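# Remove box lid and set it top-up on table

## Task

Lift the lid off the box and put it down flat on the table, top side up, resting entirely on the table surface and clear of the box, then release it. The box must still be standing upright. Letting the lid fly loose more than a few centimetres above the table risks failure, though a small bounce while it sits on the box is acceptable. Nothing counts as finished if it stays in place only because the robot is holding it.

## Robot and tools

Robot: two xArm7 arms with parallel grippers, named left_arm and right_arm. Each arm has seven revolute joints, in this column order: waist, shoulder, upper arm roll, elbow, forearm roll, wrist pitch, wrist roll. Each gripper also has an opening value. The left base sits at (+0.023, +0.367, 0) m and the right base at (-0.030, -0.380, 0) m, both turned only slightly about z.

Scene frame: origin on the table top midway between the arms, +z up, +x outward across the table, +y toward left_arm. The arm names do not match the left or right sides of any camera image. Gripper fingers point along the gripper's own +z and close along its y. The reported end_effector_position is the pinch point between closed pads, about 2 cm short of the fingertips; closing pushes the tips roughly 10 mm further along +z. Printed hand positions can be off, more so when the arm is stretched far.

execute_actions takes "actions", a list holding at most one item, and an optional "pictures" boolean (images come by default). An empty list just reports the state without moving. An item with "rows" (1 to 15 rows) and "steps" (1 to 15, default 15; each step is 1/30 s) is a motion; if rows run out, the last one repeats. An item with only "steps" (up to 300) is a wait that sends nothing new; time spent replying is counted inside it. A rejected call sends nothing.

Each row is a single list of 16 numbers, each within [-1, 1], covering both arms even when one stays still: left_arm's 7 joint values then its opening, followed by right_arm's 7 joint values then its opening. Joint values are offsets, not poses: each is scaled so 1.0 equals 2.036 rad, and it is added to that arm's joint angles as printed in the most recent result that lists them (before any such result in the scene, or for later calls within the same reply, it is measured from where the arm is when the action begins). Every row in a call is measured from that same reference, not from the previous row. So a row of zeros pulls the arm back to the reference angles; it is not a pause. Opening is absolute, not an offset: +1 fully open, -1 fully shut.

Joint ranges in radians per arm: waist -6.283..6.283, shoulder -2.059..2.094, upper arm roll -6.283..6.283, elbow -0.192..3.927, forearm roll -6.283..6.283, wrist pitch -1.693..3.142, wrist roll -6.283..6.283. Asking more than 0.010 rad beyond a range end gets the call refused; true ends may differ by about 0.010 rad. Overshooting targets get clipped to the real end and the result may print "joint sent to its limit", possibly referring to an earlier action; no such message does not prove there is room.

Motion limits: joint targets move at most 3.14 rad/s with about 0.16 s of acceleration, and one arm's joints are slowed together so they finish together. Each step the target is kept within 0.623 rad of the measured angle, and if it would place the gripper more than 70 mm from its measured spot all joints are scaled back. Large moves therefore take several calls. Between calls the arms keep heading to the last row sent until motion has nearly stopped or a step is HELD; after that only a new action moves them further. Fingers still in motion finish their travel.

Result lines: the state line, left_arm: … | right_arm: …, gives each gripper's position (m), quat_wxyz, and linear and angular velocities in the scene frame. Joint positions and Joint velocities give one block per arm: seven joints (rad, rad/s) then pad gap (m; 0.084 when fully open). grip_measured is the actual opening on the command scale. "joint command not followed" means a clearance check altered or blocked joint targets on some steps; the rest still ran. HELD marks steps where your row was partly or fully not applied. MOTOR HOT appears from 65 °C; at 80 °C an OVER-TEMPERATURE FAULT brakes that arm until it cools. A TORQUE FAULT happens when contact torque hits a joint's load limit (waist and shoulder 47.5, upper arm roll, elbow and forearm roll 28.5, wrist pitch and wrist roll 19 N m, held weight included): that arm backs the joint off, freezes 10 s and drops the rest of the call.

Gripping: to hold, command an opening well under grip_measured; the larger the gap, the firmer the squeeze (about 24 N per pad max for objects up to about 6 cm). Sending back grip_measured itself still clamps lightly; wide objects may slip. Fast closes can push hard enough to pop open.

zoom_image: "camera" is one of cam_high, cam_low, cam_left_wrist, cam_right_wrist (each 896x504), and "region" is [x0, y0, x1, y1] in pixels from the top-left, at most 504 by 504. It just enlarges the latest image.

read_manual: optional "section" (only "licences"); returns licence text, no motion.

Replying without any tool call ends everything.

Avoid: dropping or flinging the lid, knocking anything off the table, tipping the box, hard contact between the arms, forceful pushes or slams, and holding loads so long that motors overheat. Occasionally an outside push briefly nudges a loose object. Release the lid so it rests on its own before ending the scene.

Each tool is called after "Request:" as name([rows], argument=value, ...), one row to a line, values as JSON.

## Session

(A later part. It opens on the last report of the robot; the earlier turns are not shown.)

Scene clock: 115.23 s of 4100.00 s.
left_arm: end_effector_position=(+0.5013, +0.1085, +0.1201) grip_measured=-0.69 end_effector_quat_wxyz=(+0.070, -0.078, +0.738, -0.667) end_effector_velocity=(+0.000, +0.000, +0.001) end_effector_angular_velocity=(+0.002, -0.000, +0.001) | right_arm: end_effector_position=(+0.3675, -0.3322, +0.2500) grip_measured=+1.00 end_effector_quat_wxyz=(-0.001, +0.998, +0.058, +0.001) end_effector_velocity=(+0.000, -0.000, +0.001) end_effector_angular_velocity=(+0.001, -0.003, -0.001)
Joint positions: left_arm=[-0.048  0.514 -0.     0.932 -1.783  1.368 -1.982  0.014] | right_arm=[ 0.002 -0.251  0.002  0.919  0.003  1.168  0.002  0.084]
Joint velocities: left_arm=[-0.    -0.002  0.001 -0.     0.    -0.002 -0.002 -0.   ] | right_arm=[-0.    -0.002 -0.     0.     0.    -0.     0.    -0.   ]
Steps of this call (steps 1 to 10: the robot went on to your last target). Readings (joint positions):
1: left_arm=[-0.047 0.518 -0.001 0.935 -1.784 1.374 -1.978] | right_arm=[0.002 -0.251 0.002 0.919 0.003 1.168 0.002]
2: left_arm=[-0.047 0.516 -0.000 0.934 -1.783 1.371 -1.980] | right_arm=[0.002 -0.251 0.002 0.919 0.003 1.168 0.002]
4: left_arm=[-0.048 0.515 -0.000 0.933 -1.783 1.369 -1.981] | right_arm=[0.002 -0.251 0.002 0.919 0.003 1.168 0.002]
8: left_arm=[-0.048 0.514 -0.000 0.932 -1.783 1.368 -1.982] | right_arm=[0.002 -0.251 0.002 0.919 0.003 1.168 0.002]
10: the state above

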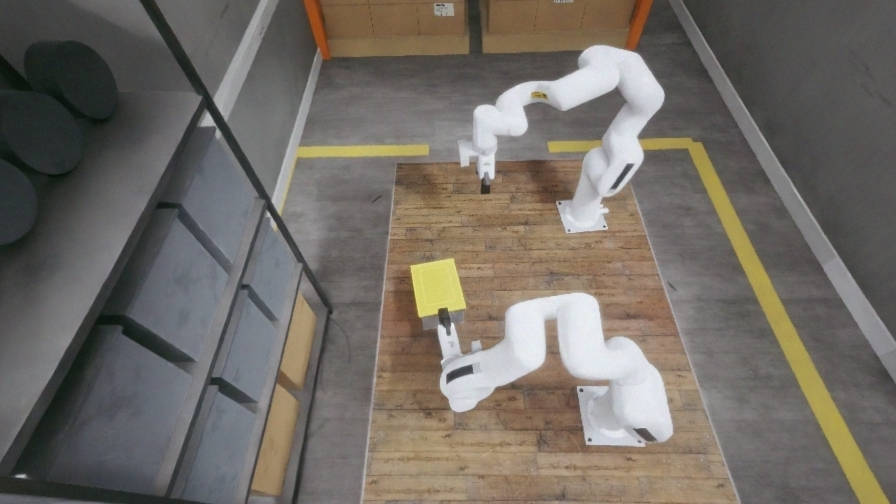

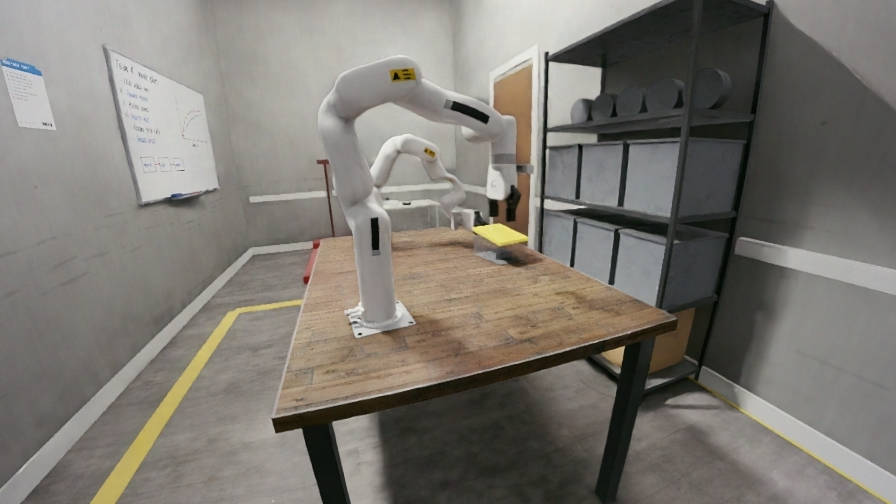

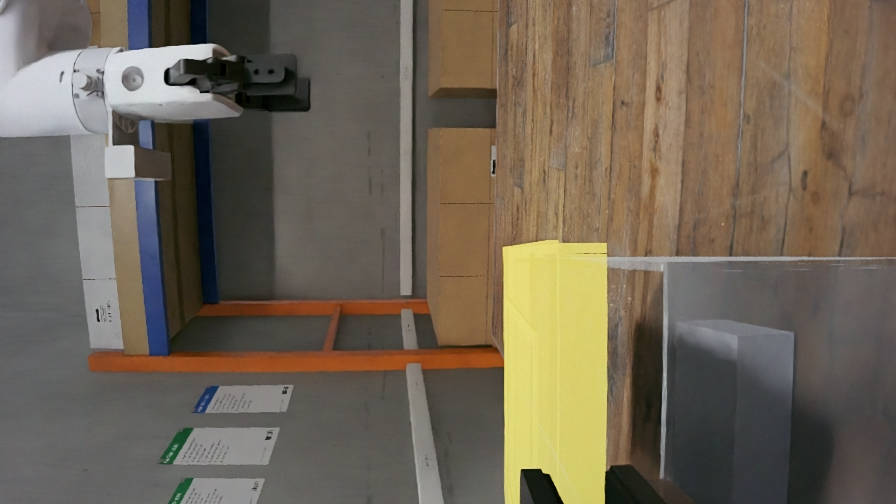

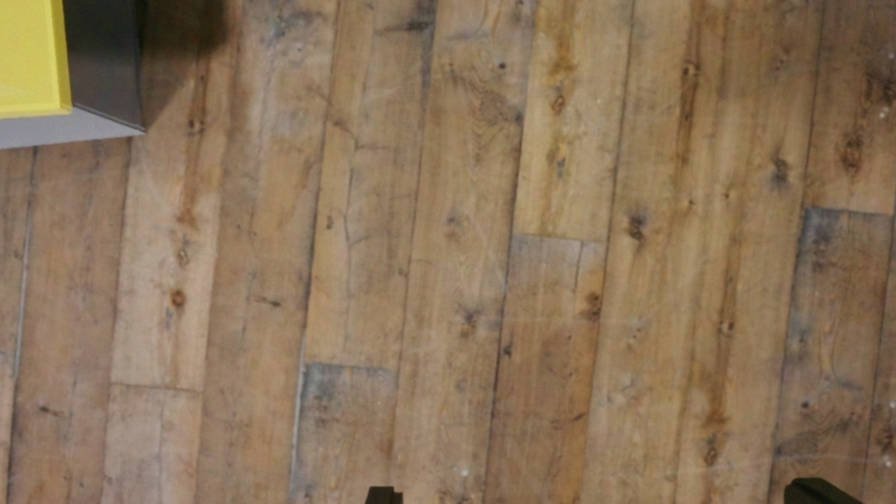

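Request:
execute_actions([
  {"rows": [[-0.0023,0.0004,0,0.0007,-0.0021,-0.0009,0,-1,0,0,0,0,0,0,0,1],[-0.0046,0.0008,0,0.0014,-0.0042,-0.0018,0,-1,0,0,0,0,0,0,0,1],[-0.0046,0.0008,0,0.0014,-0.0042,-0.0018,0,-1,0,0,0,0,0,0,0,1],[-0.0046,-0.0027,0,0.0003,-0.0037,-0.0023,-0.0024,-1,0,0,0,0,0,0,0,1],[-0.0046,-0.0062,0,-0.0008,-0.0032,-0.0028,-0.0047,-1,0,0,0,0,0,0,0,1],[-0.0046,-0.0097,0,-0.0019,-0.0028,-0.0033,-0.0071,-1,0,0,0,0,0,0,0,1],[-0.0046,-0.0132,0,-0.003,-0.0023,-0.0038,-0.0094,-1,0,0,0,0,0,0,0,1],[-0.0046,-0.0167,0,-0.0042,-0.0018,-0.0043,-0.0118,-1,0,0,0,0,0,0,0,1],[-0.0046,-0.0201,0,-0.0053,-0.0013,-0.0048,-0.0142,-1,0,0,0,0,0,0,0,1],[-0.0046,-0.0236,0,-0.0064,-0.0008,-0.0053,-0.0165,-1,0,0,0,0,0,0,0,1],[-0.0046,-0.0271,0,-0.0075,-0.0004,-0.0058,-0.0189,-1,0,0,0,0,0,0,0,1],[-0.0046,-0.0306,0,-0.0086,0.0001,-0.0063,-0.0212,-1,0,0,0,0,0,0,0,1],[-0.0046,-0.0341,0,-0.0097,0.0006,-0.0068,-0.0236,-1,0,0,0,0,0,0,0,1]], "steps": 15},
], pictures=false)

Request:
execute_actions([
  {"steps": 10},
])

Scene clock: 131.80 s of 4100.00 s.
left_arm: end_effector_position=(+0.5022, +0.1055, +0.1421) grip_measured=-0.69 end_effector_quat_wxyz=(+0.070, -0.077, +0.737, -0.667) end_effector_velocity=(+0.001, -0.001, +0.059) end_effector_angular_velocity=(-0.004, -0.019, -0.003) | right_arm: end_effector_position=(+0.3675, -0.3322, +0.2500) grip_measured=+1.00 end_effector_quat_wxyz=(-0.001, +0.998, +0.058, +0.001) end_effector_velocity=(+0.000, +0.000, -0.000) end_effector_angular_velocity=(-0.000, +0.001, +0.000)
Joint positions: left_arm=[-0.057  0.454 -0.     0.916 -1.783  1.356 -2.023  0.014] | right_arm=[ 0.002 -0.251  0.002  0.919  0.003  1.168  0.002  0.084]
Joint velocities: left_arm=[-0.001 -0.157 -0.003 -0.041  0.019 -0.02  -0.097 -0.   ] | right_arm=[ 0.     0.001  0.     0.     0.    -0.    -0.    -0.   ]
Steps of this call (steps 1 to 15: the robot went on to your last target; steps 16 to 90: nothing new was sent; then 13.07 s passed at rest; steps 91 to 105: all 15 steps of this action). Readings (joint positions):
91: left_arm=[-0.048 0.514 0.000 0.932 -1.783 1.368 -1.982] | right_arm=[0.002 -0.251 0.002 0.919 0.003 1.168 0.002]
92: left_arm=[-0.048 0.514 0.000 0.932 -1.784 1.367 -1.982] | right_arm=[0.002 -0.251 0.002 0.919 0.003 1.168 0.002]
94: left_arm=[-0.052 0.515 0.001 0.934 -1.788 1.366 -1.982] | right_arm=[0.002 -0.251 0.002 0.919 0.003 1.168 0.002]
98: left_arm=[-0.056 0.501 0.000 0.930 -1.789 1.362 -1.992] | right_arm=[0.002 -0.251 0.002 0.919 0.003 1.168 0.002]
105: the state above

Scene clock: 132.13 s of 4100.00 s.
left_arm: end_effector_position=(+0.5017, +0.1055, +0.1450) grip_measured=-0.69 end_effector_quat_wxyz=(+0.070, -0.078, +0.738, -0.667) end_effector_velocity=(+0.000, -0.001, +0.002) end_effector_angular_velocity=(-0.002, -0.005, -0.002) | right_arm: end_effector_position=(+0.3675, -0.3322, +0.2500) grip_measured=+1.00 end_effector_quat_wxyz=(-0.001, +0.998, +0.058, +0.001) end_effector_velocity=(+0.000, -0.000, -0.000) end_effector_angular_velocity=(-0.000, +0.001, -0.001)
Joint positions: left_arm=[-0.057  0.445 -0.     0.912 -1.782  1.354 -2.03   0.014] | right_arm=[ 0.002 -0.251  0.002  0.919  0.003  1.168  0.002  0.084]
Joint velocities: left_arm=[-0.    -0.003 -0.001  0.001  0.     0.002  0.001 -0.   ] | right_arm=[-0.     0.001 -0.     0.001 -0.     0.001  0.    -0.   ]
Steps of this call (steps 1 to 10: the robot went on to your last target). Readings (joint positions):
1: left_arm=[-0.057 0.450 -0.000 0.915 -1.782 1.355 -2.026] | right_arm=[0.002 -0.251 0.002 0.919 0.003 1.168 0.002]
2: left_arm=[-0.057 0.447 -0.000 0.914 -1.782 1.355 -2.027] | right_arm=[0.002 -0.251 0.002 0.919 0.003 1.168 0.002]
4: left_arm=[-0.057 0.446 -0.000 0.913 -1.782 1.354 -2.029] | right_arm=[0.002 -0.251 0.002 0.919 0.003 1.168 0.002]
8: left_arm=[-0.057 0.445 -0.000 0.912 -1.782 1.354 -2.030] | right_arm=[0.002 -0.251 0.002 0.919 0.003 1.168 0.002]
10: the state above

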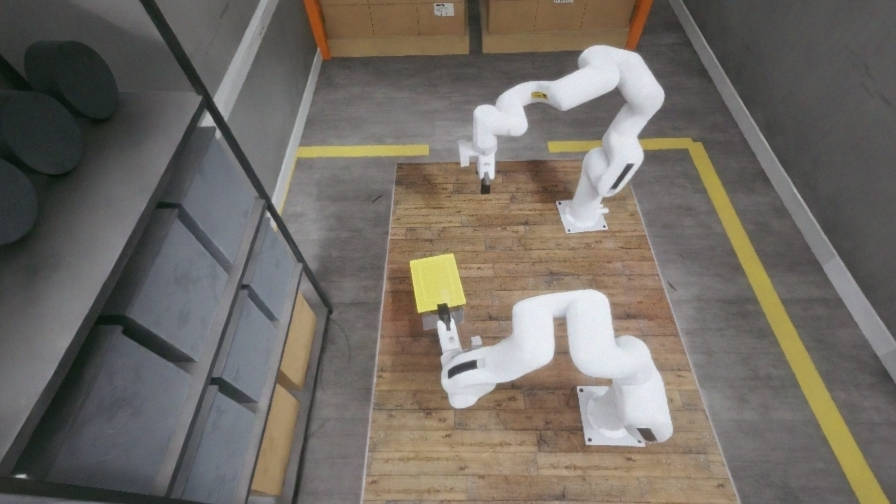

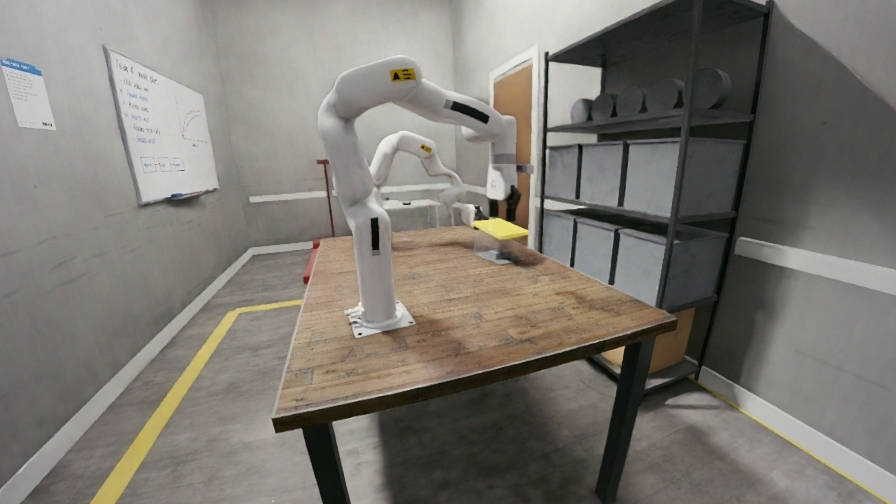

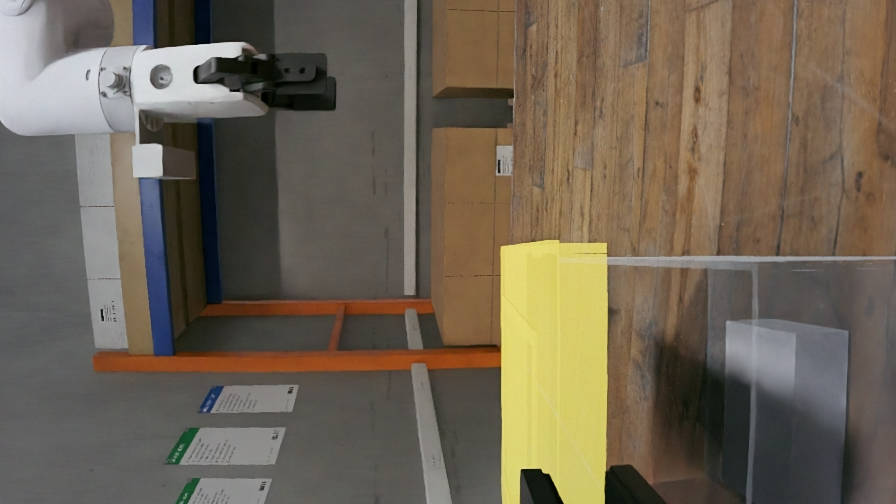

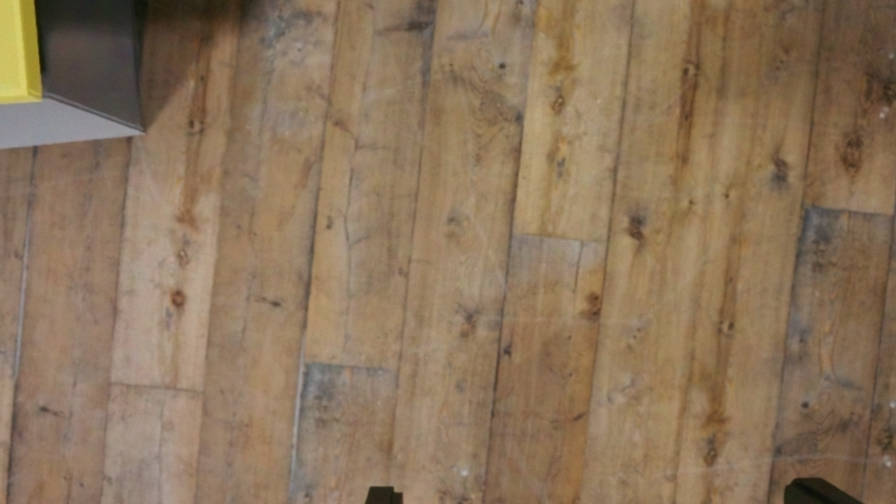

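Request:
execute_actions([
  {"rows": [[0.0008,-0.0016,0,-0.0023,0.0018,0.0008,0.0007,-1,0,0,0,0,0,0,0,1],[0.0021,-0.0041,0,-0.0059,0.0046,0.002,0.0018,-1,0,0,0,0,0,0,0,1],[0.0041,-0.0081,0,-0.0117,0.0092,0.0041,0.0035,-1,0,0,0,0,0,0,0,1],[0.0066,-0.013,0,-0.0187,0.0147,0.0065,0.0056,-1,0,0,0,0,0,0,0,1],[0.0099,-0.0195,0,-0.0281,0.022,0.0097,0.0084,-1,0,0,0,0,0,0,0,1],[0.0132,-0.0259,0,-0.0375,0.0293,0.013,0.0113,-1,0,0,0,0,0,0,0,1],[0.0165,-0.0324,0,-0.0469,0.0366,0.0162,0.0141,-1,0,0,0,0,0,0,0,1],[0.0202,-0.0397,0,-0.0574,0.0449,0.0198,0.0172,-1,0,0,0,0,0,0,0,1],[0.0239,-0.047,0,-0.0679,0.0531,0.0235,0.0204,-1,0,0,0,0,0,0,0,1],[0.0276,-0.0543,0,-0.0785,0.0614,0.0271,0.0236,-1,0,0,0,0,0,0,0,1],[0.0314,-0.0616,0,-0.089,0.0696,0.0308,0.0268,-1,0,0,0,0,0,0,0,1],[0.0351,-0.0689,0,-0.0996,0.0779,0.0344,0.0299,-1,0,0,0,0,0,0,0,1],[0.0388,-0.0762,0,-0.1101,0.0861,0.0381,0.0331,-1,0,0,0,0,0,0,0,1],[0.0425,-0.0835,0,-0.1207,0.0943,0.0417,0.0363,-1,0,0,0,0,0,0,0,1],[0.0462,-0.0908,0,-0.1312,0.1026,0.0454,0.0394,-1,0,0,0,0,0,0,0,1]], "steps": 15},
], pictures=false)

Request:
execute_actions([
  {"rows": [[0.0157,-0.0308,0,-0.0445,0.0348,0.0154,0.0134,-1,0,0,0,0,0,0,0,1],[0.0194,-0.0381,0,-0.0551,0.0431,0.019,0.0165,-1,0,0,0,0,0,0,0,1],[0.0231,-0.0454,0,-0.0656,0.0513,0.0227,0.0197,-1,0,0,0,0,0,0,0,1],[0.0268,-0.0527,0,-0.0761,0.0595,0.0263,0.0229,-1,0,0,0,0,0,0,0,1],[0.0305,-0.06,0,-0.0867,0.0678,0.03,0.026,-1,0,0,0,0,0,0,0,1],[0.0338,-0.0665,0,-0.0961,0.0751,0.0332,0.0289,-1,0,0,0,0,0,0,0,1],[0.0371,-0.0729,0,-0.1054,0.0824,0.0365,0.0317,-1,0,0,0,0,0,0,0,1],[0.04,-0.0786,0,-0.1136,0.0889,0.0393,0.0341,-1,0,0,0,0,0,0,0,1],[0.0425,-0.0835,0,-0.1207,0.0943,0.0417,0.0363,-1,0,0,0,0,0,0,0,1],[0.0446,-0.0875,0,-0.1265,0.0989,0.0437,0.038,-1,0,0,0,0,0,0,0,1],[0.0462,-0.0908,0,-0.1312,0.1026,0.0454,0.0394,-1,0,0,0,0,0,0,0,1],[0.0474,-0.0932,0,-0.1347,0.1053,0.0466,0.0405,-1,0,0,0,0,0,0,0,1],[0.0483,-0.0948,0,-0.1371,0.1072,0.0474,0.0412,-1,0,0,0,0,0,0,0,1],[0.0487,-0.0956,0,-0.1382,0.1081,0.0478,0.0415,-1,0,0,0,0,0,0,0,1]], "steps": 15},
], pictures=false)

Request:
execute_actions([
  {"steps": 8},
])

Scene clock: 164.83 s of 4100.00 s.
left_arm: end_effector_position=(+0.4260, +0.1267, +0.1482) grip_measured=-0.69 end_effector_quat_wxyz=(+0.039, -0.037, +0.745, -0.665) end_effector_velocity=(-0.263, +0.060, +0.012) end_effector_angular_velocity=(+0.017, -0.009, -0.340) | right_arm: end_effector_position=(+0.3675, -0.3322, +0.2500) grip_measured=+1.00 end_effector_quat_wxyz=(-0.001, +0.998, +0.058, +0.001) end_effector_velocity=(-0.000, -0.000, +0.000) end_effector_angular_velocity=(-0.000, +0.000, +0.000)
Joint positions: left_arm=[ 0.011  0.313  0.     0.721 -1.632  1.42  -1.973  0.014] | right_arm=[ 0.002 -0.251  0.002  0.919  0.003  1.168  0.002  0.084]
Joint velocities: left_arm=[ 0.223 -0.44  -0.001 -0.634  0.495  0.219  0.192  0.   ] | right_arm=[-0.    -0.001  0.    -0.    -0.     0.    -0.     0.   ]
Steps of this call (steps 1 to 15: the robot went on to your last target; steps 16 to 90: nothing new was sent; then 29.20 s passed at rest; steps 91 to 105: all 15 steps of this action). Readings (joint positions):
91: left_arm=[-0.057 0.445 -0.000 0.912 -1.781 1.354 -2.030] | right_arm=[0.002 -0.251 0.002 0.919 0.003 1.168 0.002]
92: left_arm=[-0.057 0.444 -0.000 0.912 -1.781 1.354 -2.030] | right_arm=[0.002 -0.251 0.002 0.919 0.003 1.168 0.002]
94: left_arm=[-0.054 0.439 -0.000 0.904 -1.775 1.357 -2.027] | right_arm=[0.002 -0.251 0.002 0.919 0.003 1.168 0.002]
98: left_arm=[-0.038 0.408 -0.000 0.858 -1.739 1.373 -2.014] | right_arm=[0.002 -0.251 0.002 0.919 0.003 1.168 0.002]
105: the state above

Scene clock: 165.33 s of 4100.00 s.
left_arm: end_effector_position=(+0.3095, +0.1466, +0.1537) grip_measured=-0.69 end_effector_quat_wxyz=(-0.011, +0.014, +0.742, -0.670) end_effector_velocity=(-0.092, +0.011, +0.006) end_effector_angular_velocity=(-0.024, +0.009, -0.109) | right_arm: end_effector_position=(+0.3675, -0.3322, +0.2500) grip_measured=+1.00 end_effector_quat_wxyz=(-0.001, +0.998, +0.058, +0.001) end_effector_velocity=(-0.000, -0.000, +0.000) end_effector_angular_velocity=(-0.000, -0.001, +0.000)
Joint positions: left_arm=[ 0.105  0.128  0.     0.453 -1.423  1.512 -1.892  0.014] | right_arm=[ 0.002 -0.251  0.002  0.919  0.003  1.168  0.002  0.084]
Joint velocities: left_arm=[ 0.073 -0.142 -0.001 -0.203  0.16   0.071  0.061  0.   ] | right_arm=[-0.    -0.001  0.    -0.    -0.     0.    -0.     0.   ]
Steps of this call (steps 1 to 15: all 15 steps of this action). Readings (joint positions):
1: left_arm=[0.018 0.298 0.000 0.700 -1.616 1.427 -1.966] | right_arm=[0.002 -0.251 0.002 0.919 0.003 1.168 0.002]
2: left_arm=[0.025 0.284 0.000 0.679 -1.599 1.434 -1.960] | right_arm=[0.002 -0.251 0.002 0.919 0.003 1.168 0.002]
4: left_arm=[0.039 0.256 0.000 0.639 -1.568 1.448 -1.948] | right_arm=[0.002 -0.251 0.002 0.919 0.003 1.168 0.002]
8: left_arm=[0.068 0.199 0.000 0.557 -1.504 1.477 -1.923] | right_arm=[0.002 -0.251 0.002 0.919 0.003 1.168 0.002]
15: the state above

Scene clock: 165.60 s of 4100.00 s.
left_arm: end_effector_position=(+0.3037, +0.1474, +0.1543) grip_measured=-0.69 end_effector_quat_wxyz=(-0.013, +0.017, +0.742, -0.670) end_effector_velocity=(-0.003, +0.000, -0.000) end_effector_angular_velocity=(-0.000, +0.004, -0.003) | right_arm: end_effector_position=(+0.3675, -0.3322, +0.2500) grip_measured=+1.00 end_effector_quat_wxyz=(-0.001, +0.998, +0.058, +0.001) end_effector_velocity=(-0.000, +0.000, -0.000) end_effector_angular_velocity=(-0.000, +0.001, +0.000)
Joint positions: left_arm=[ 0.109  0.119  0.     0.441 -1.413  1.517 -1.888  0.014] | right_arm=[ 0.002 -0.251  0.002  0.919  0.003  1.168  0.002  0.084]
Joint velocities: left_arm=[ 0.002 -0.004  0.    -0.007  0.004  0.001 -0.001  0.   ] | right_arm=[ 0.    -0.    -0.    -0.001 -0.    -0.    -0.     0.   ]
Steps of this call (steps 1 to 8: the robot went on to your last target). Readings (joint positions):
1: left_arm=[0.107 0.124 -0.000 0.448 -1.419 1.514 -1.891] | right_arm=[0.002 -0.251 0.002 0.919 0.003 1.168 0.002]
2: left_arm=[0.108 0.122 -0.000 0.445 -1.416 1.515 -1.890] | right_arm=[0.002 -0.251 0.002 0.919 0.003 1.168 0.002]
4: left_arm=[0.109 0.120 -0.000 0.442 -1.414 1.517 -1.889] | right_arm=[0.002 -0.251 0.002 0.919 0.003 1.168 0.002]
8: the state above

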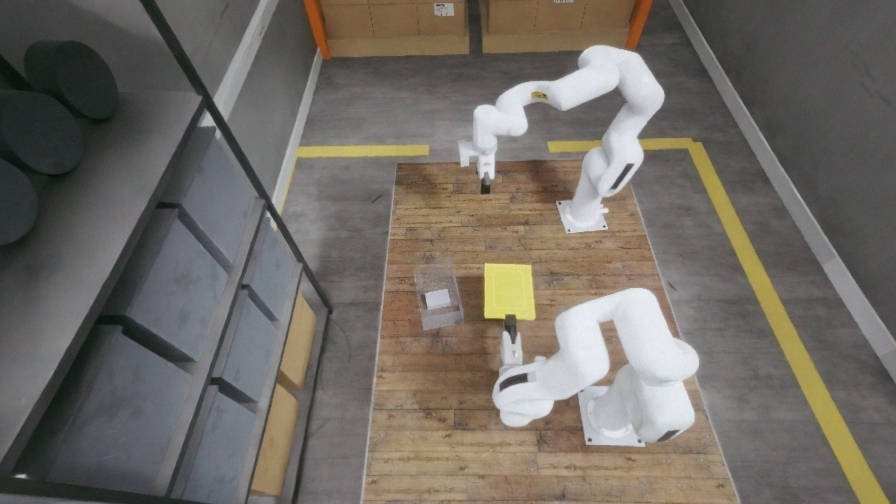

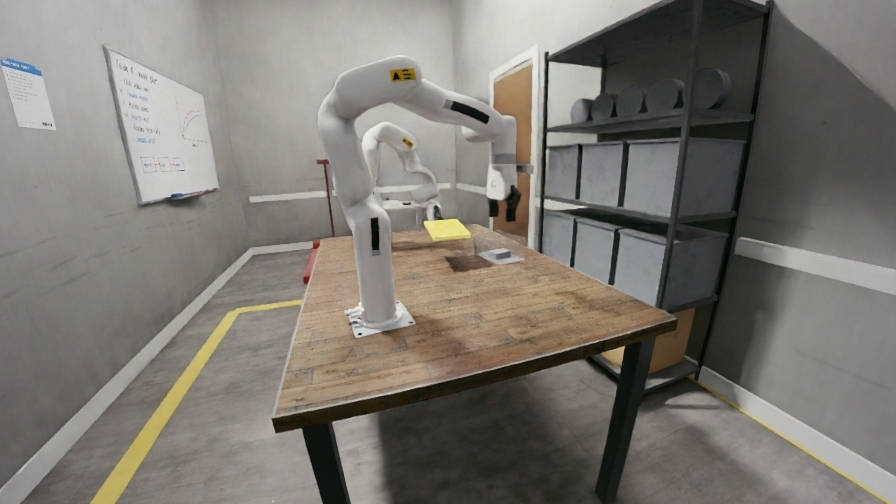

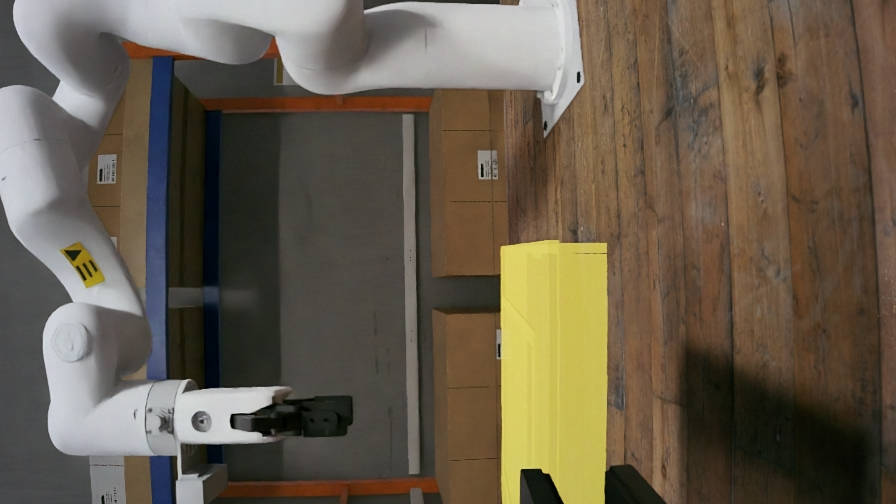

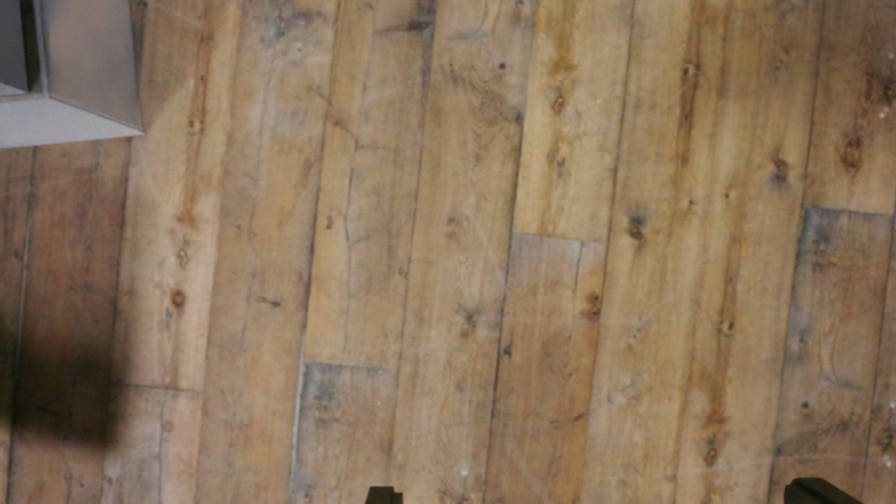

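Request:
execute_actions([
  {"rows": [[-0.0002,0.0026,0,0.0008,-0.0002,-0.0012,0.0018,-1,0,0,0,0,0,0,0,1],[-0.0005,0.0078,0,0.0022,-0.0004,-0.0035,0.0054,-1,0,0,0,0,0,0,0,1],[-0.001,0.0156,0,0.0045,-0.0009,-0.007,0.0108,-1,0,0,0,0,0,0,0,1],[-0.0017,0.0255,0,0.0073,-0.0014,-0.0115,0.0177,-1,0,0,0,0,0,0,0,1],[-0.0026,0.0397,0,0.0114,-0.0022,-0.0179,0.0275,-1,0,0,0,0,0,0,0,1],[-0.0035,0.0539,0,0.0155,-0.003,-0.0243,0.0374,-1,0,0,0,0,0,0,0,1],[-0.0045,0.0681,0,0.0196,-0.0038,-0.0307,0.0472,-1,0,0,0,0,0,0,0,1],[-0.0054,0.0823,0,0.0237,-0.0046,-0.0371,0.057,-1,0,0,0,0,0,0,0,1],[-0.0063,0.0965,0,0.0278,-0.0054,-0.0435,0.0668,-1,0,0,0,0,0,0,0,1],[-0.0072,0.1093,0,0.0315,-0.0061,-0.0493,0.0757,-1,0,0,0,0,0,0,0,1],[-0.008,0.1213,0,0.035,-0.0068,-0.0547,0.084,-1,0,0,0,0,0,0,0,1],[-0.0086,0.1305,0,0.0376,-0.0073,-0.0589,0.0904,-1,0,0,0,0,0,0,0,1],[-0.009,0.1369,0,0.0395,-0.0076,-0.0618,0.0949,-1,0,0,0,0,0,0,0,1],[-0.0092,0.1405,0,0.0405,-0.0078,-0.0634,0.0973,-1,0,0,0,0,0,0,0,1],[-0.0093,0.1419,0,0.0409,-0.0079,-0.0641,0.0983,-1,0,0,0,0,0,0,0,1]], "steps": 15},
], pictures=false)

Request:
execute_actions([
  {"steps": 8},
], pictures=false)

Request:
execute_actions([
  {"rows": [[0,0.002,0,0.0008,-0.0002,-0.0002,0.0012,-1,0,0,0,0,0,0,0,1],[0,0.0045,0,0.0017,-0.0005,-0.0004,0.0027,-1,0,0,0,0,0,0,0,1],[0,0.007,0,0.0027,-0.0008,-0.0007,0.0043,-1,0,0,0,0,0,0,0,1],[0,0.0095,0,0.0036,-0.001,-0.0009,0.0058,-1,0,0,0,0,0,0,0,1],[0,0.012,0,0.0046,-0.0013,-0.0012,0.0073,-1,0,0,0,0,0,0,0,1],[0,0.0145,0,0.0056,-0.0016,-0.0014,0.0088,-1,0,0,0,0,0,0,0,1],[0,0.0164,0,0.0063,-0.0018,-0.0016,0.01,-1,0,0,0,0,0,0,0,1]], "steps": 13},
])

Scene clock: 184.47 s of 4100.00 s.
left_arm: end_effector_position=(+0.3024, +0.1539, +0.0739) grip_measured=-0.69 end_effector_quat_wxyz=(-0.015, +0.016, +0.769, -0.639) end_effector_velocity=(-0.032, +0.016, -0.188) end_effector_angular_velocity=(+0.194, +0.021, -0.042) | right_arm: end_effector_position=(+0.3675, -0.3322, +0.2500) grip_measured=+1.00 end_effector_quat_wxyz=(-0.001, +0.998, +0.058, +0.001) end_effector_velocity=(+0.000, +0.000, +0.000) end_effector_angular_velocity=(-0.000, -0.000, +0.000)
Joint positions: left_arm=[ 0.093  0.367  0.     0.511 -1.426  1.406 -1.718  0.014] | right_arm=[ 0.002 -0.251  0.002  0.919  0.003  1.168  0.002  0.084]
Joint velocities: left_arm=[-0.037  0.563 -0.     0.151 -0.029 -0.248  0.379  0.   ] | right_arm=[ 0. -0.  0.  0.  0. -0. -0. -0.]
Steps of this call (steps 1 to 30: the robot went on to your last target; steps 31 to 90: nothing new was sent; then 15.37 s passed at rest; steps 91 to 105: all 15 steps of this action). Readings (joint positions):
91: left_arm=[0.110 0.118 0.000 0.440 -1.412 1.517 -1.888] | right_arm=[0.002 -0.251 0.002 0.919 0.003 1.168 0.002]
92: left_arm=[0.110 0.119 0.000 0.440 -1.412 1.517 -1.887] | right_arm=[0.002 -0.251 0.002 0.919 0.003 1.168 0.002]
94: left_arm=[0.109 0.129 -0.000 0.444 -1.413 1.512 -1.880] | right_arm=[0.002 -0.251 0.002 0.919 0.003 1.168 0.002]
98: left_arm=[0.105 0.192 0.000 0.462 -1.417 1.484 -1.837] | right_arm=[0.002 -0.251 0.002 0.919 0.003 1.168 0.002]
105: the state above

Scene clock: 184.73 s of 4100.00 s.
left_arm: end_effector_position=(+0.3011, +0.1552, +0.0608) grip_measured=-0.69 end_effector_quat_wxyz=(-0.015, +0.019, +0.774, -0.633) end_effector_velocity=(+0.002, +0.001, -0.002) end_effector_angular_velocity=(+0.004, -0.006, +0.000) | right_arm: end_effector_position=(+0.3675, -0.3322, +0.2500) grip_measured=+1.00 end_effector_quat_wxyz=(-0.001, +0.998, +0.058, +0.001) end_effector_velocity=(+0.000, -0.000, +0.001) end_effector_angular_velocity=(+0.000, -0.002, -0.000)
Joint positions: left_arm=[ 0.091  0.406 -0.     0.524 -1.429  1.387 -1.689  0.014] | right_arm=[ 0.002 -0.251  0.002  0.919  0.003  1.168  0.002  0.084]
Joint velocities: left_arm=[-0.     0.005 -0.     0.005 -0.001 -0.005  0.006 -0.   ] | right_arm=[-0.    -0.002 -0.     0.001 -0.    -0.     0.    -0.   ]
Steps of this call (steps 1 to 8: the robot went on to your last target). Readings (joint positions):
1: left_arm=[0.092 0.383 0.000 0.516 -1.427 1.399 -1.707] | right_arm=[0.002 -0.251 0.002 0.919 0.003 1.168 0.002]
2: left_arm=[0.091 0.394 0.000 0.519 -1.428 1.394 -1.699] | right_arm=[0.002 -0.251 0.002 0.919 0.003 1.168 0.002]
4: left_arm=[0.091 0.403 0.000 0.522 -1.428 1.389 -1.692] | right_arm=[0.002 -0.251 0.002 0.919 0.003 1.168 0.002]
8: the state above

Scene clock: 185.17 s of 4100.00 s.
left_arm: end_effector_position=(+0.3009, +0.1554, +0.0528) grip_measured=-0.69 end_effector_quat_wxyz=(-0.015, +0.019, +0.774, -0.633) end_effector_velocity=(+0.001, +0.000, -0.002) end_effector_angular_velocity=(+0.000, -0.006, -0.001) | right_arm: end_effector_position=(+0.3675, -0.3322, +0.2500) grip_measured=+1.00 end_effector_quat_wxyz=(-0.001, +0.998, +0.058, +0.001) end_effector_velocity=(+0.000, +0.000, +0.001) end_effector_angular_velocity=(+0.000, -0.002, +0.000)
Joint positions: left_arm=[ 0.091  0.439 -0.     0.537 -1.432  1.384 -1.669  0.014] | right_arm=[ 0.002 -0.251  0.002  0.919  0.003  1.168  0.002  0.084]
Joint velocities: left_arm=[-0.     0.011 -0.     0.008 -0.001 -0.001  0.009 -0.   ] | right_arm=[ 0.    -0.    -0.     0.001  0.    -0.    -0.     0.   ]
Steps of this call (steps 1 to 13: all 13 steps of this action). Readings (joint positions):
1: left_arm=[0.091 0.406 -0.000 0.524 -1.429 1.387 -1.688] | right_arm=[0.002 -0.251 0.002 0.919 0.003 1.168 0.002]
2: left_arm=[0.091 0.407 -0.000 0.524 -1.429 1.387 -1.688] | right_arm=[0.002 -0.251 0.002 0.919 0.003 1.168 0.002]
4: left_arm=[0.091 0.411 -0.000 0.527 -1.429 1.387 -1.685] | right_arm=[0.002 -0.251 0.002 0.919 0.003 1.168 0.002]
8: left_arm=[0.091 0.429 -0.000 0.533 -1.431 1.385 -1.674] | right_arm=[0.002 -0.251 0.002 0.919 0.003 1.168 0.002]
13: the state above

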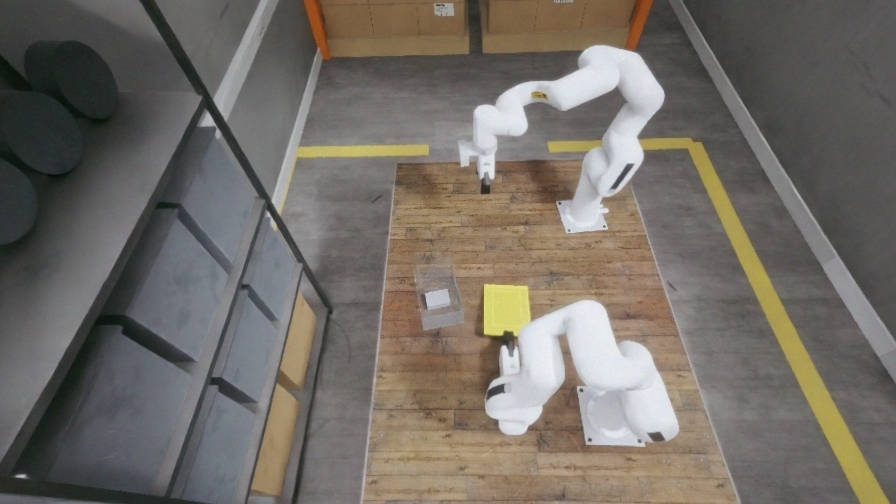

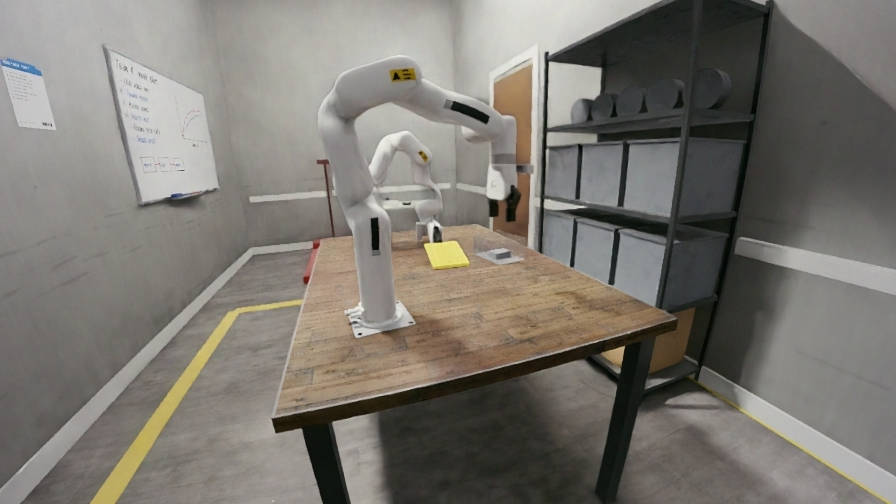

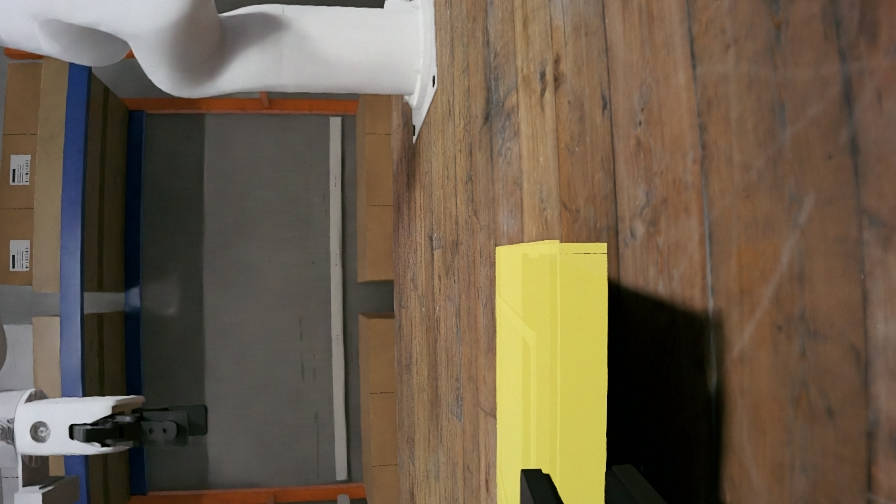

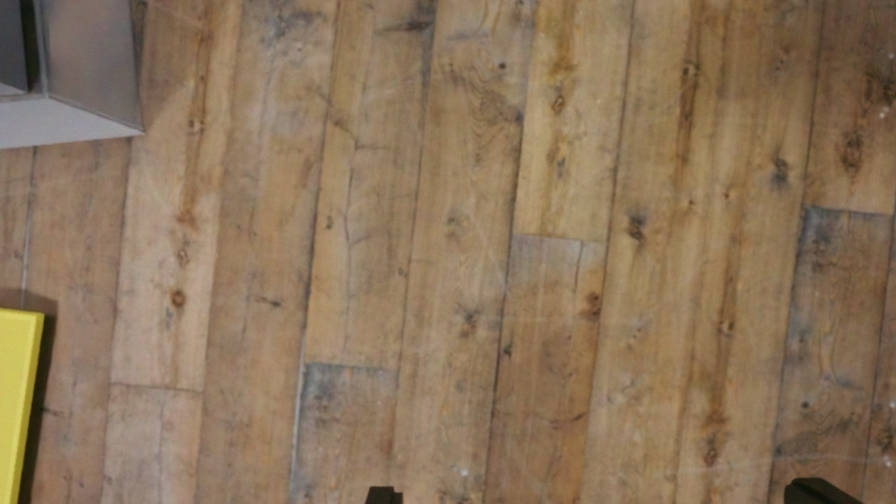

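Request:
execute_actions([
  {"rows": [[0,0,0,0,0,0,0,-0.72,0,0,0,0,0,0,0,1],[0,0,0,0,0,0,0,-0.67,0,0,0,0,0,0,0,1],[0,0,0,0,0,0,0,-0.64,0,0,0,0,0,0,0,1],[0,0,0,0,0,0,0,-0.62,0,0,0,0,0,0,0,1],[0,0,0,0,0,0,0,-0.6,0,0,0,0,0,0,0,1]], "steps": 8},
], pictures=false)

Request:
execute_actions([
  {"rows": [[-0.0032,-0.003,0,-0.0012,-0.0017,-0.0047,-0.0022,-0.58,0,0,0,0,0,0,0,1],[-0.0086,-0.008,0,-0.0032,-0.0046,-0.0127,-0.006,-0.56,0,0,0,0,0,0,0,1],[-0.0161,-0.015,0,-0.0061,-0.0087,-0.0237,-0.0112,-0.54,0,0,0,0,0,0,0,1],[-0.0236,-0.022,0,-0.0089,-0.0128,-0.0348,-0.0164,-0.52,0,0,0,0,0,0,0,1],[-0.0322,-0.03,0,-0.0122,-0.0174,-0.0475,-0.0224,-0.5,0,0,0,0,0,0,0,1],[-0.0408,-0.038,0,-0.0154,-0.022,-0.0601,-0.0284,-0.48,0,0,0,0,0,0,0,1],[-0.0494,-0.046,0,-0.0186,-0.0267,-0.0728,-0.0344,-0.46,0,0,0,0,0,0,0,1],[-0.0579,-0.0541,0,-0.0219,-0.0313,-0.0854,-0.0403,-0.44,0,0,0,0,0,0,0,1],[-0.0665,-0.0621,0,-0.0251,-0.036,-0.0981,-0.0463,-0.42,0,0,0,0,0,0,0,1],[-0.0751,-0.0701,0,-0.0284,-0.0406,-0.1107,-0.0523,-0.4,0,0,0,0,0,0,0,1],[-0.0837,-0.0781,0,-0.0316,-0.0452,-0.1234,-0.0583,-0.38,0,0,0,0,0,0,0,1],[-0.0912,-0.0851,0,-0.0344,-0.0493,-0.1345,-0.0635,-0.36,0,0,0,0,0,0,0,1],[-0.0987,-0.0921,0,-0.0373,-0.0534,-0.1455,-0.0687,-0.34,0,0,0,0,0,0,0,1],[-0.1041,-0.0971,0,-0.0393,-0.0563,-0.1535,-0.0725,-0.33,0,0,0,0,0,0,0,1],[-0.1073,-0.1001,0,-0.0405,-0.058,-0.1582,-0.0747,-0.32,0,0,0,0,0,0,0,1]], "steps": 15},
])

Request:
execute_actions([
  {"steps": 10},
])

Scene clock: 205.80 s of 4100.00 s.
left_arm: end_effector_position=(+0.3008, +0.1554, +0.0527) grip_measured=-0.63 end_effector_quat_wxyz=(-0.015, +0.019, +0.774, -0.633) end_effector_velocity=(-0.000, +0.000, +0.000) end_effector_angular_velocity=(+0.001, -0.000, +0.001) | right_arm: end_effector_position=(+0.3675, -0.3322, +0.2500) grip_measured=+1.00 end_effector_quat_wxyz=(-0.001, +0.998, +0.058, +0.001) end_effector_velocity=(-0.000, +0.000, -0.000) end_effector_angular_velocity=(-0.000, +0.001, -0.000)
Joint positions: left_arm=[ 0.091  0.439 -0.     0.537 -1.432  1.384 -1.669  0.016] | right_arm=[ 0.002 -0.251  0.002  0.919  0.003  1.168  0.002  0.084]
Joint velocities: left_arm=[ 0.001 -0.001  0.001 -0.001  0.    -0.     0.     0.009] | right_arm=[ 0.     0.     0.    -0.001 -0.     0.     0.     0.   ]
Steps of this call (steps 1 to 15: the robot went on to your last target; steps 16 to 90: nothing new was sent; then 17.37 s passed at rest; steps 91 to 98: all 8 steps of this action). Readings (joint positions):
91: left_arm=[0.091 0.439 -0.000 0.537 -1.432 1.384 -1.668] | right_arm=[0.002 -0.251 0.002 0.919 0.003 1.168 0.002]
92: left_arm=[0.091 0.439 -0.000 0.537 -1.432 1.384 -1.668] | right_arm=[0.002 -0.251 0.002 0.919 0.003 1.168 0.002]
94: left_arm=[0.091 0.439 -0.000 0.537 -1.432 1.384 -1.669] | right_arm=[0.002 -0.251 0.002 0.919 0.003 1.168 0.002]
98: the state above

Scene clock: 206.30 s of 4100.00 s.
left_arm: end_effector_position=(+0.2994, +0.1426, +0.0389) grip_measured=-0.36 end_effector_quat_wxyz=(-0.015, +0.022, +0.845, -0.534) end_effector_velocity=(-0.003, -0.022, -0.019) end_effector_angular_velocity=(+0.592, -0.061, +0.046) | right_arm: end_effector_position=(+0.3675, -0.3322, +0.2500) grip_measured=+1.00 end_effector_quat_wxyz=(-0.001, +0.998, +0.058, +0.001) end_effector_velocity=(+0.000, -0.000, +0.000) end_effector_angular_velocity=(-0.000, -0.000, -0.000)
Joint positions: left_arm=[-0.084  0.276 -0.001  0.471 -1.526  1.128 -1.79   0.028] | right_arm=[ 0.002 -0.251  0.002  0.919  0.003  1.168  0.002  0.084]
Joint velocities: left_arm=[-0.461 -0.431 -0.002 -0.176 -0.248 -0.671 -0.317  0.018] | right_arm=[ 0. -0. -0.  0. -0. -0.  0.  0.]
Steps of this call (steps 1 to 15: all 15 steps of this action). Readings (joint positions):
1: left_arm=[0.090 0.439 -0.000 0.536 -1.432 1.384 -1.669] | right_arm=[0.002 -0.251 0.002 0.919 0.003 1.168 0.002]
2: left_arm=[0.089 0.437 0.000 0.536 -1.433 1.382 -1.670] | right_arm=[0.002 -0.251 0.002 0.919 0.003 1.168 0.002]
4: left_arm=[0.080 0.429 0.001 0.532 -1.438 1.367 -1.677] | right_arm=[0.002 -0.251 0.002 0.919 0.003 1.168 0.002]
8: left_arm=[0.032 0.384 0.000 0.514 -1.464 1.297 -1.710] | right_arm=[0.002 -0.251 0.002 0.919 0.003 1.168 0.002]
15: the state above

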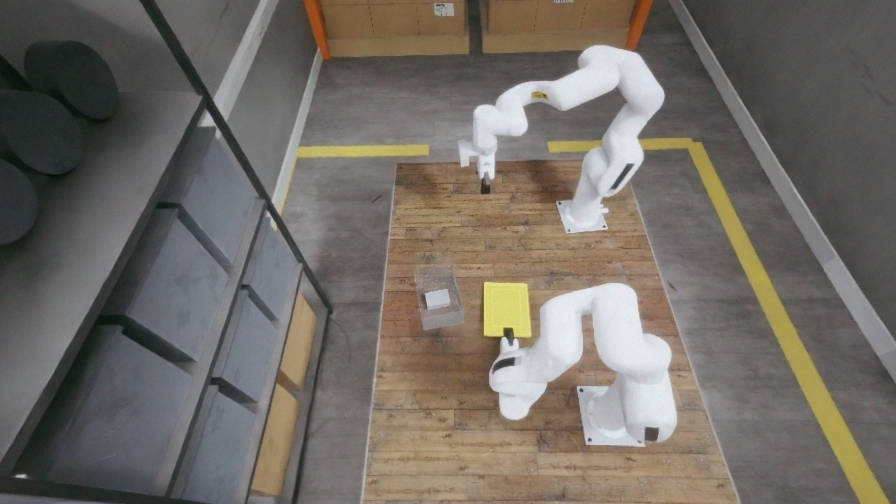

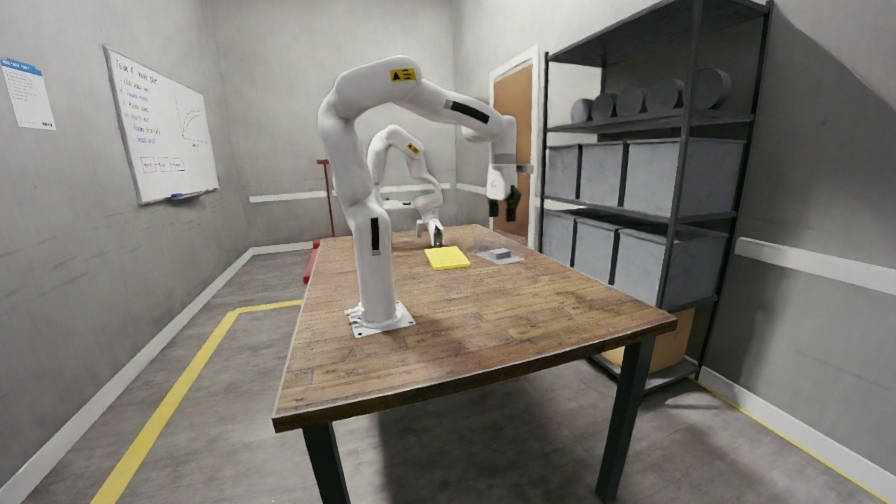

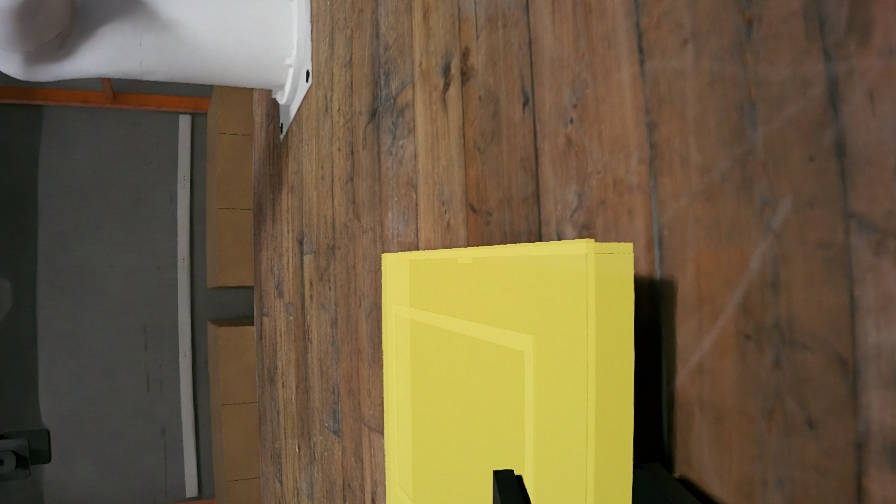

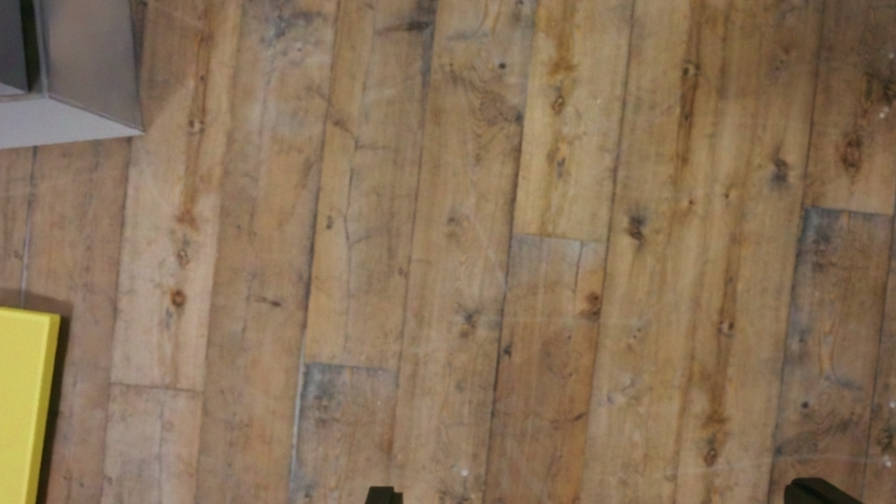

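Scene clock: 206.63 s of 4100.00 s.
left_arm: end_effector_position=(+0.2994, +0.1416, +0.0369) grip_measured=-0.34 end_effector_quat_wxyz=(-0.012, +0.019, +0.860, -0.510) end_effector_velocity=(-0.000, -0.000, -0.000) end_effector_angular_velocity=(+0.005, +0.001, +0.001) | right_arm: end_effector_position=(+0.3675, -0.3322, +0.2500) grip_measured=+1.00 end_effector_quat_wxyz=(-0.001, +0.998, +0.058, +0.001) end_effector_velocity=(-0.000, -0.000, -0.000) end_effector_angular_velocity=(-0.000, +0.001, +0.000)
Joint positions: left_arm=[-0.127  0.236  0.     0.454 -1.55   1.062 -1.821  0.029] | right_arm=[ 0.002 -0.251  0.002  0.919  0.003  1.168  0.002  0.084]
Joint velocities: left_arm=[-0.004 -0.003 -0.001 -0.001 -0.003 -0.006 -0.004  0.   ] | right_arm=[ 0.     0.    -0.    -0.001 -0.    -0.    -0.    -0.   ]
Steps of this call (steps 1 to 10: the robot went on to your last target). Readings (joint positions):
1: left_arm=[-0.099 0.262 -0.001 0.465 -1.534 1.107 -1.800] | right_arm=[0.002 -0.251 0.002 0.919 0.003 1.168 0.002]
2: left_arm=[-0.110 0.251 -0.001 0.461 -1.540 1.090 -1.808] | right_arm=[0.002 -0.251 0.002 0.919 0.003 1.168 0.002]
4: left_arm=[-0.122 0.240 -0.001 0.457 -1.547 1.072 -1.816] | right_arm=[0.002 -0.251 0.002 0.919 0.003 1.168 0.002]
8: left_arm=[-0.127 0.236 0.000 0.454 -1.550 1.063 -1.820] | right_arm=[0.002 -0.251 0.002 0.919 0.003 1.168 0.002]
10: the state above

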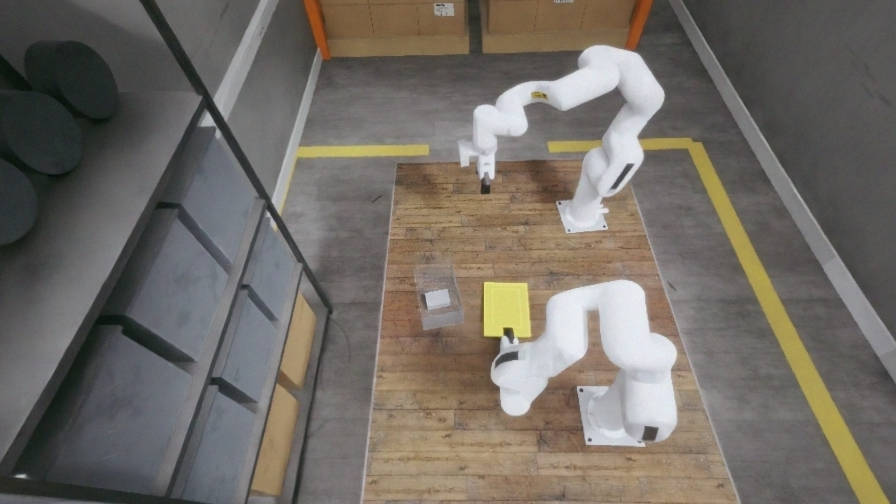

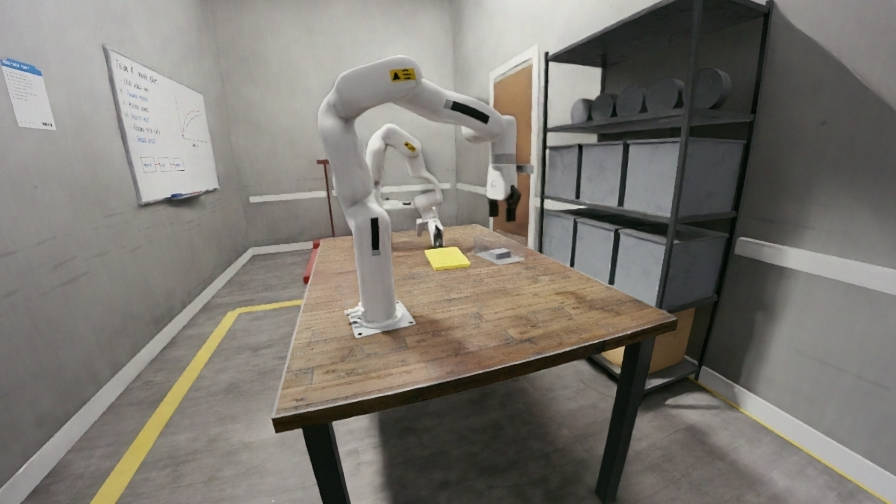

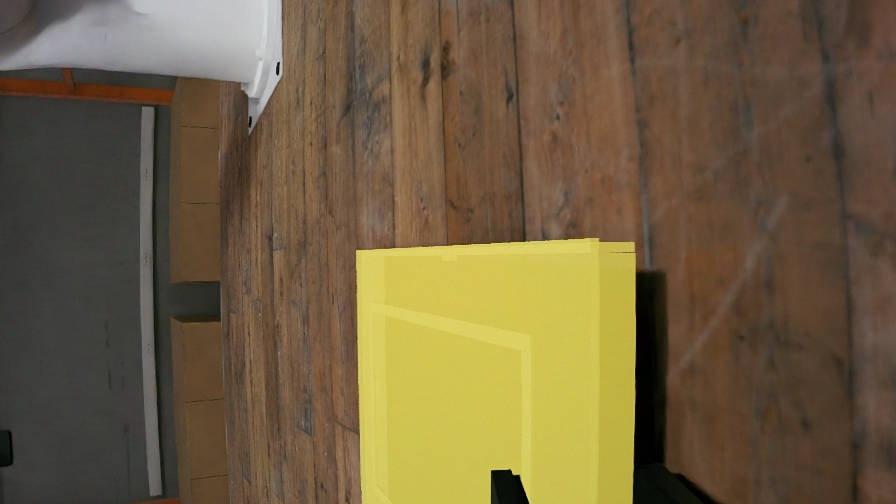

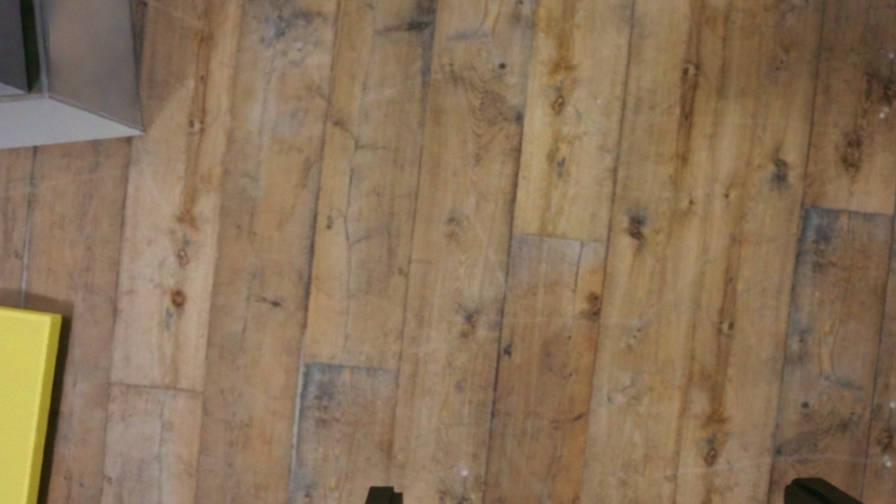

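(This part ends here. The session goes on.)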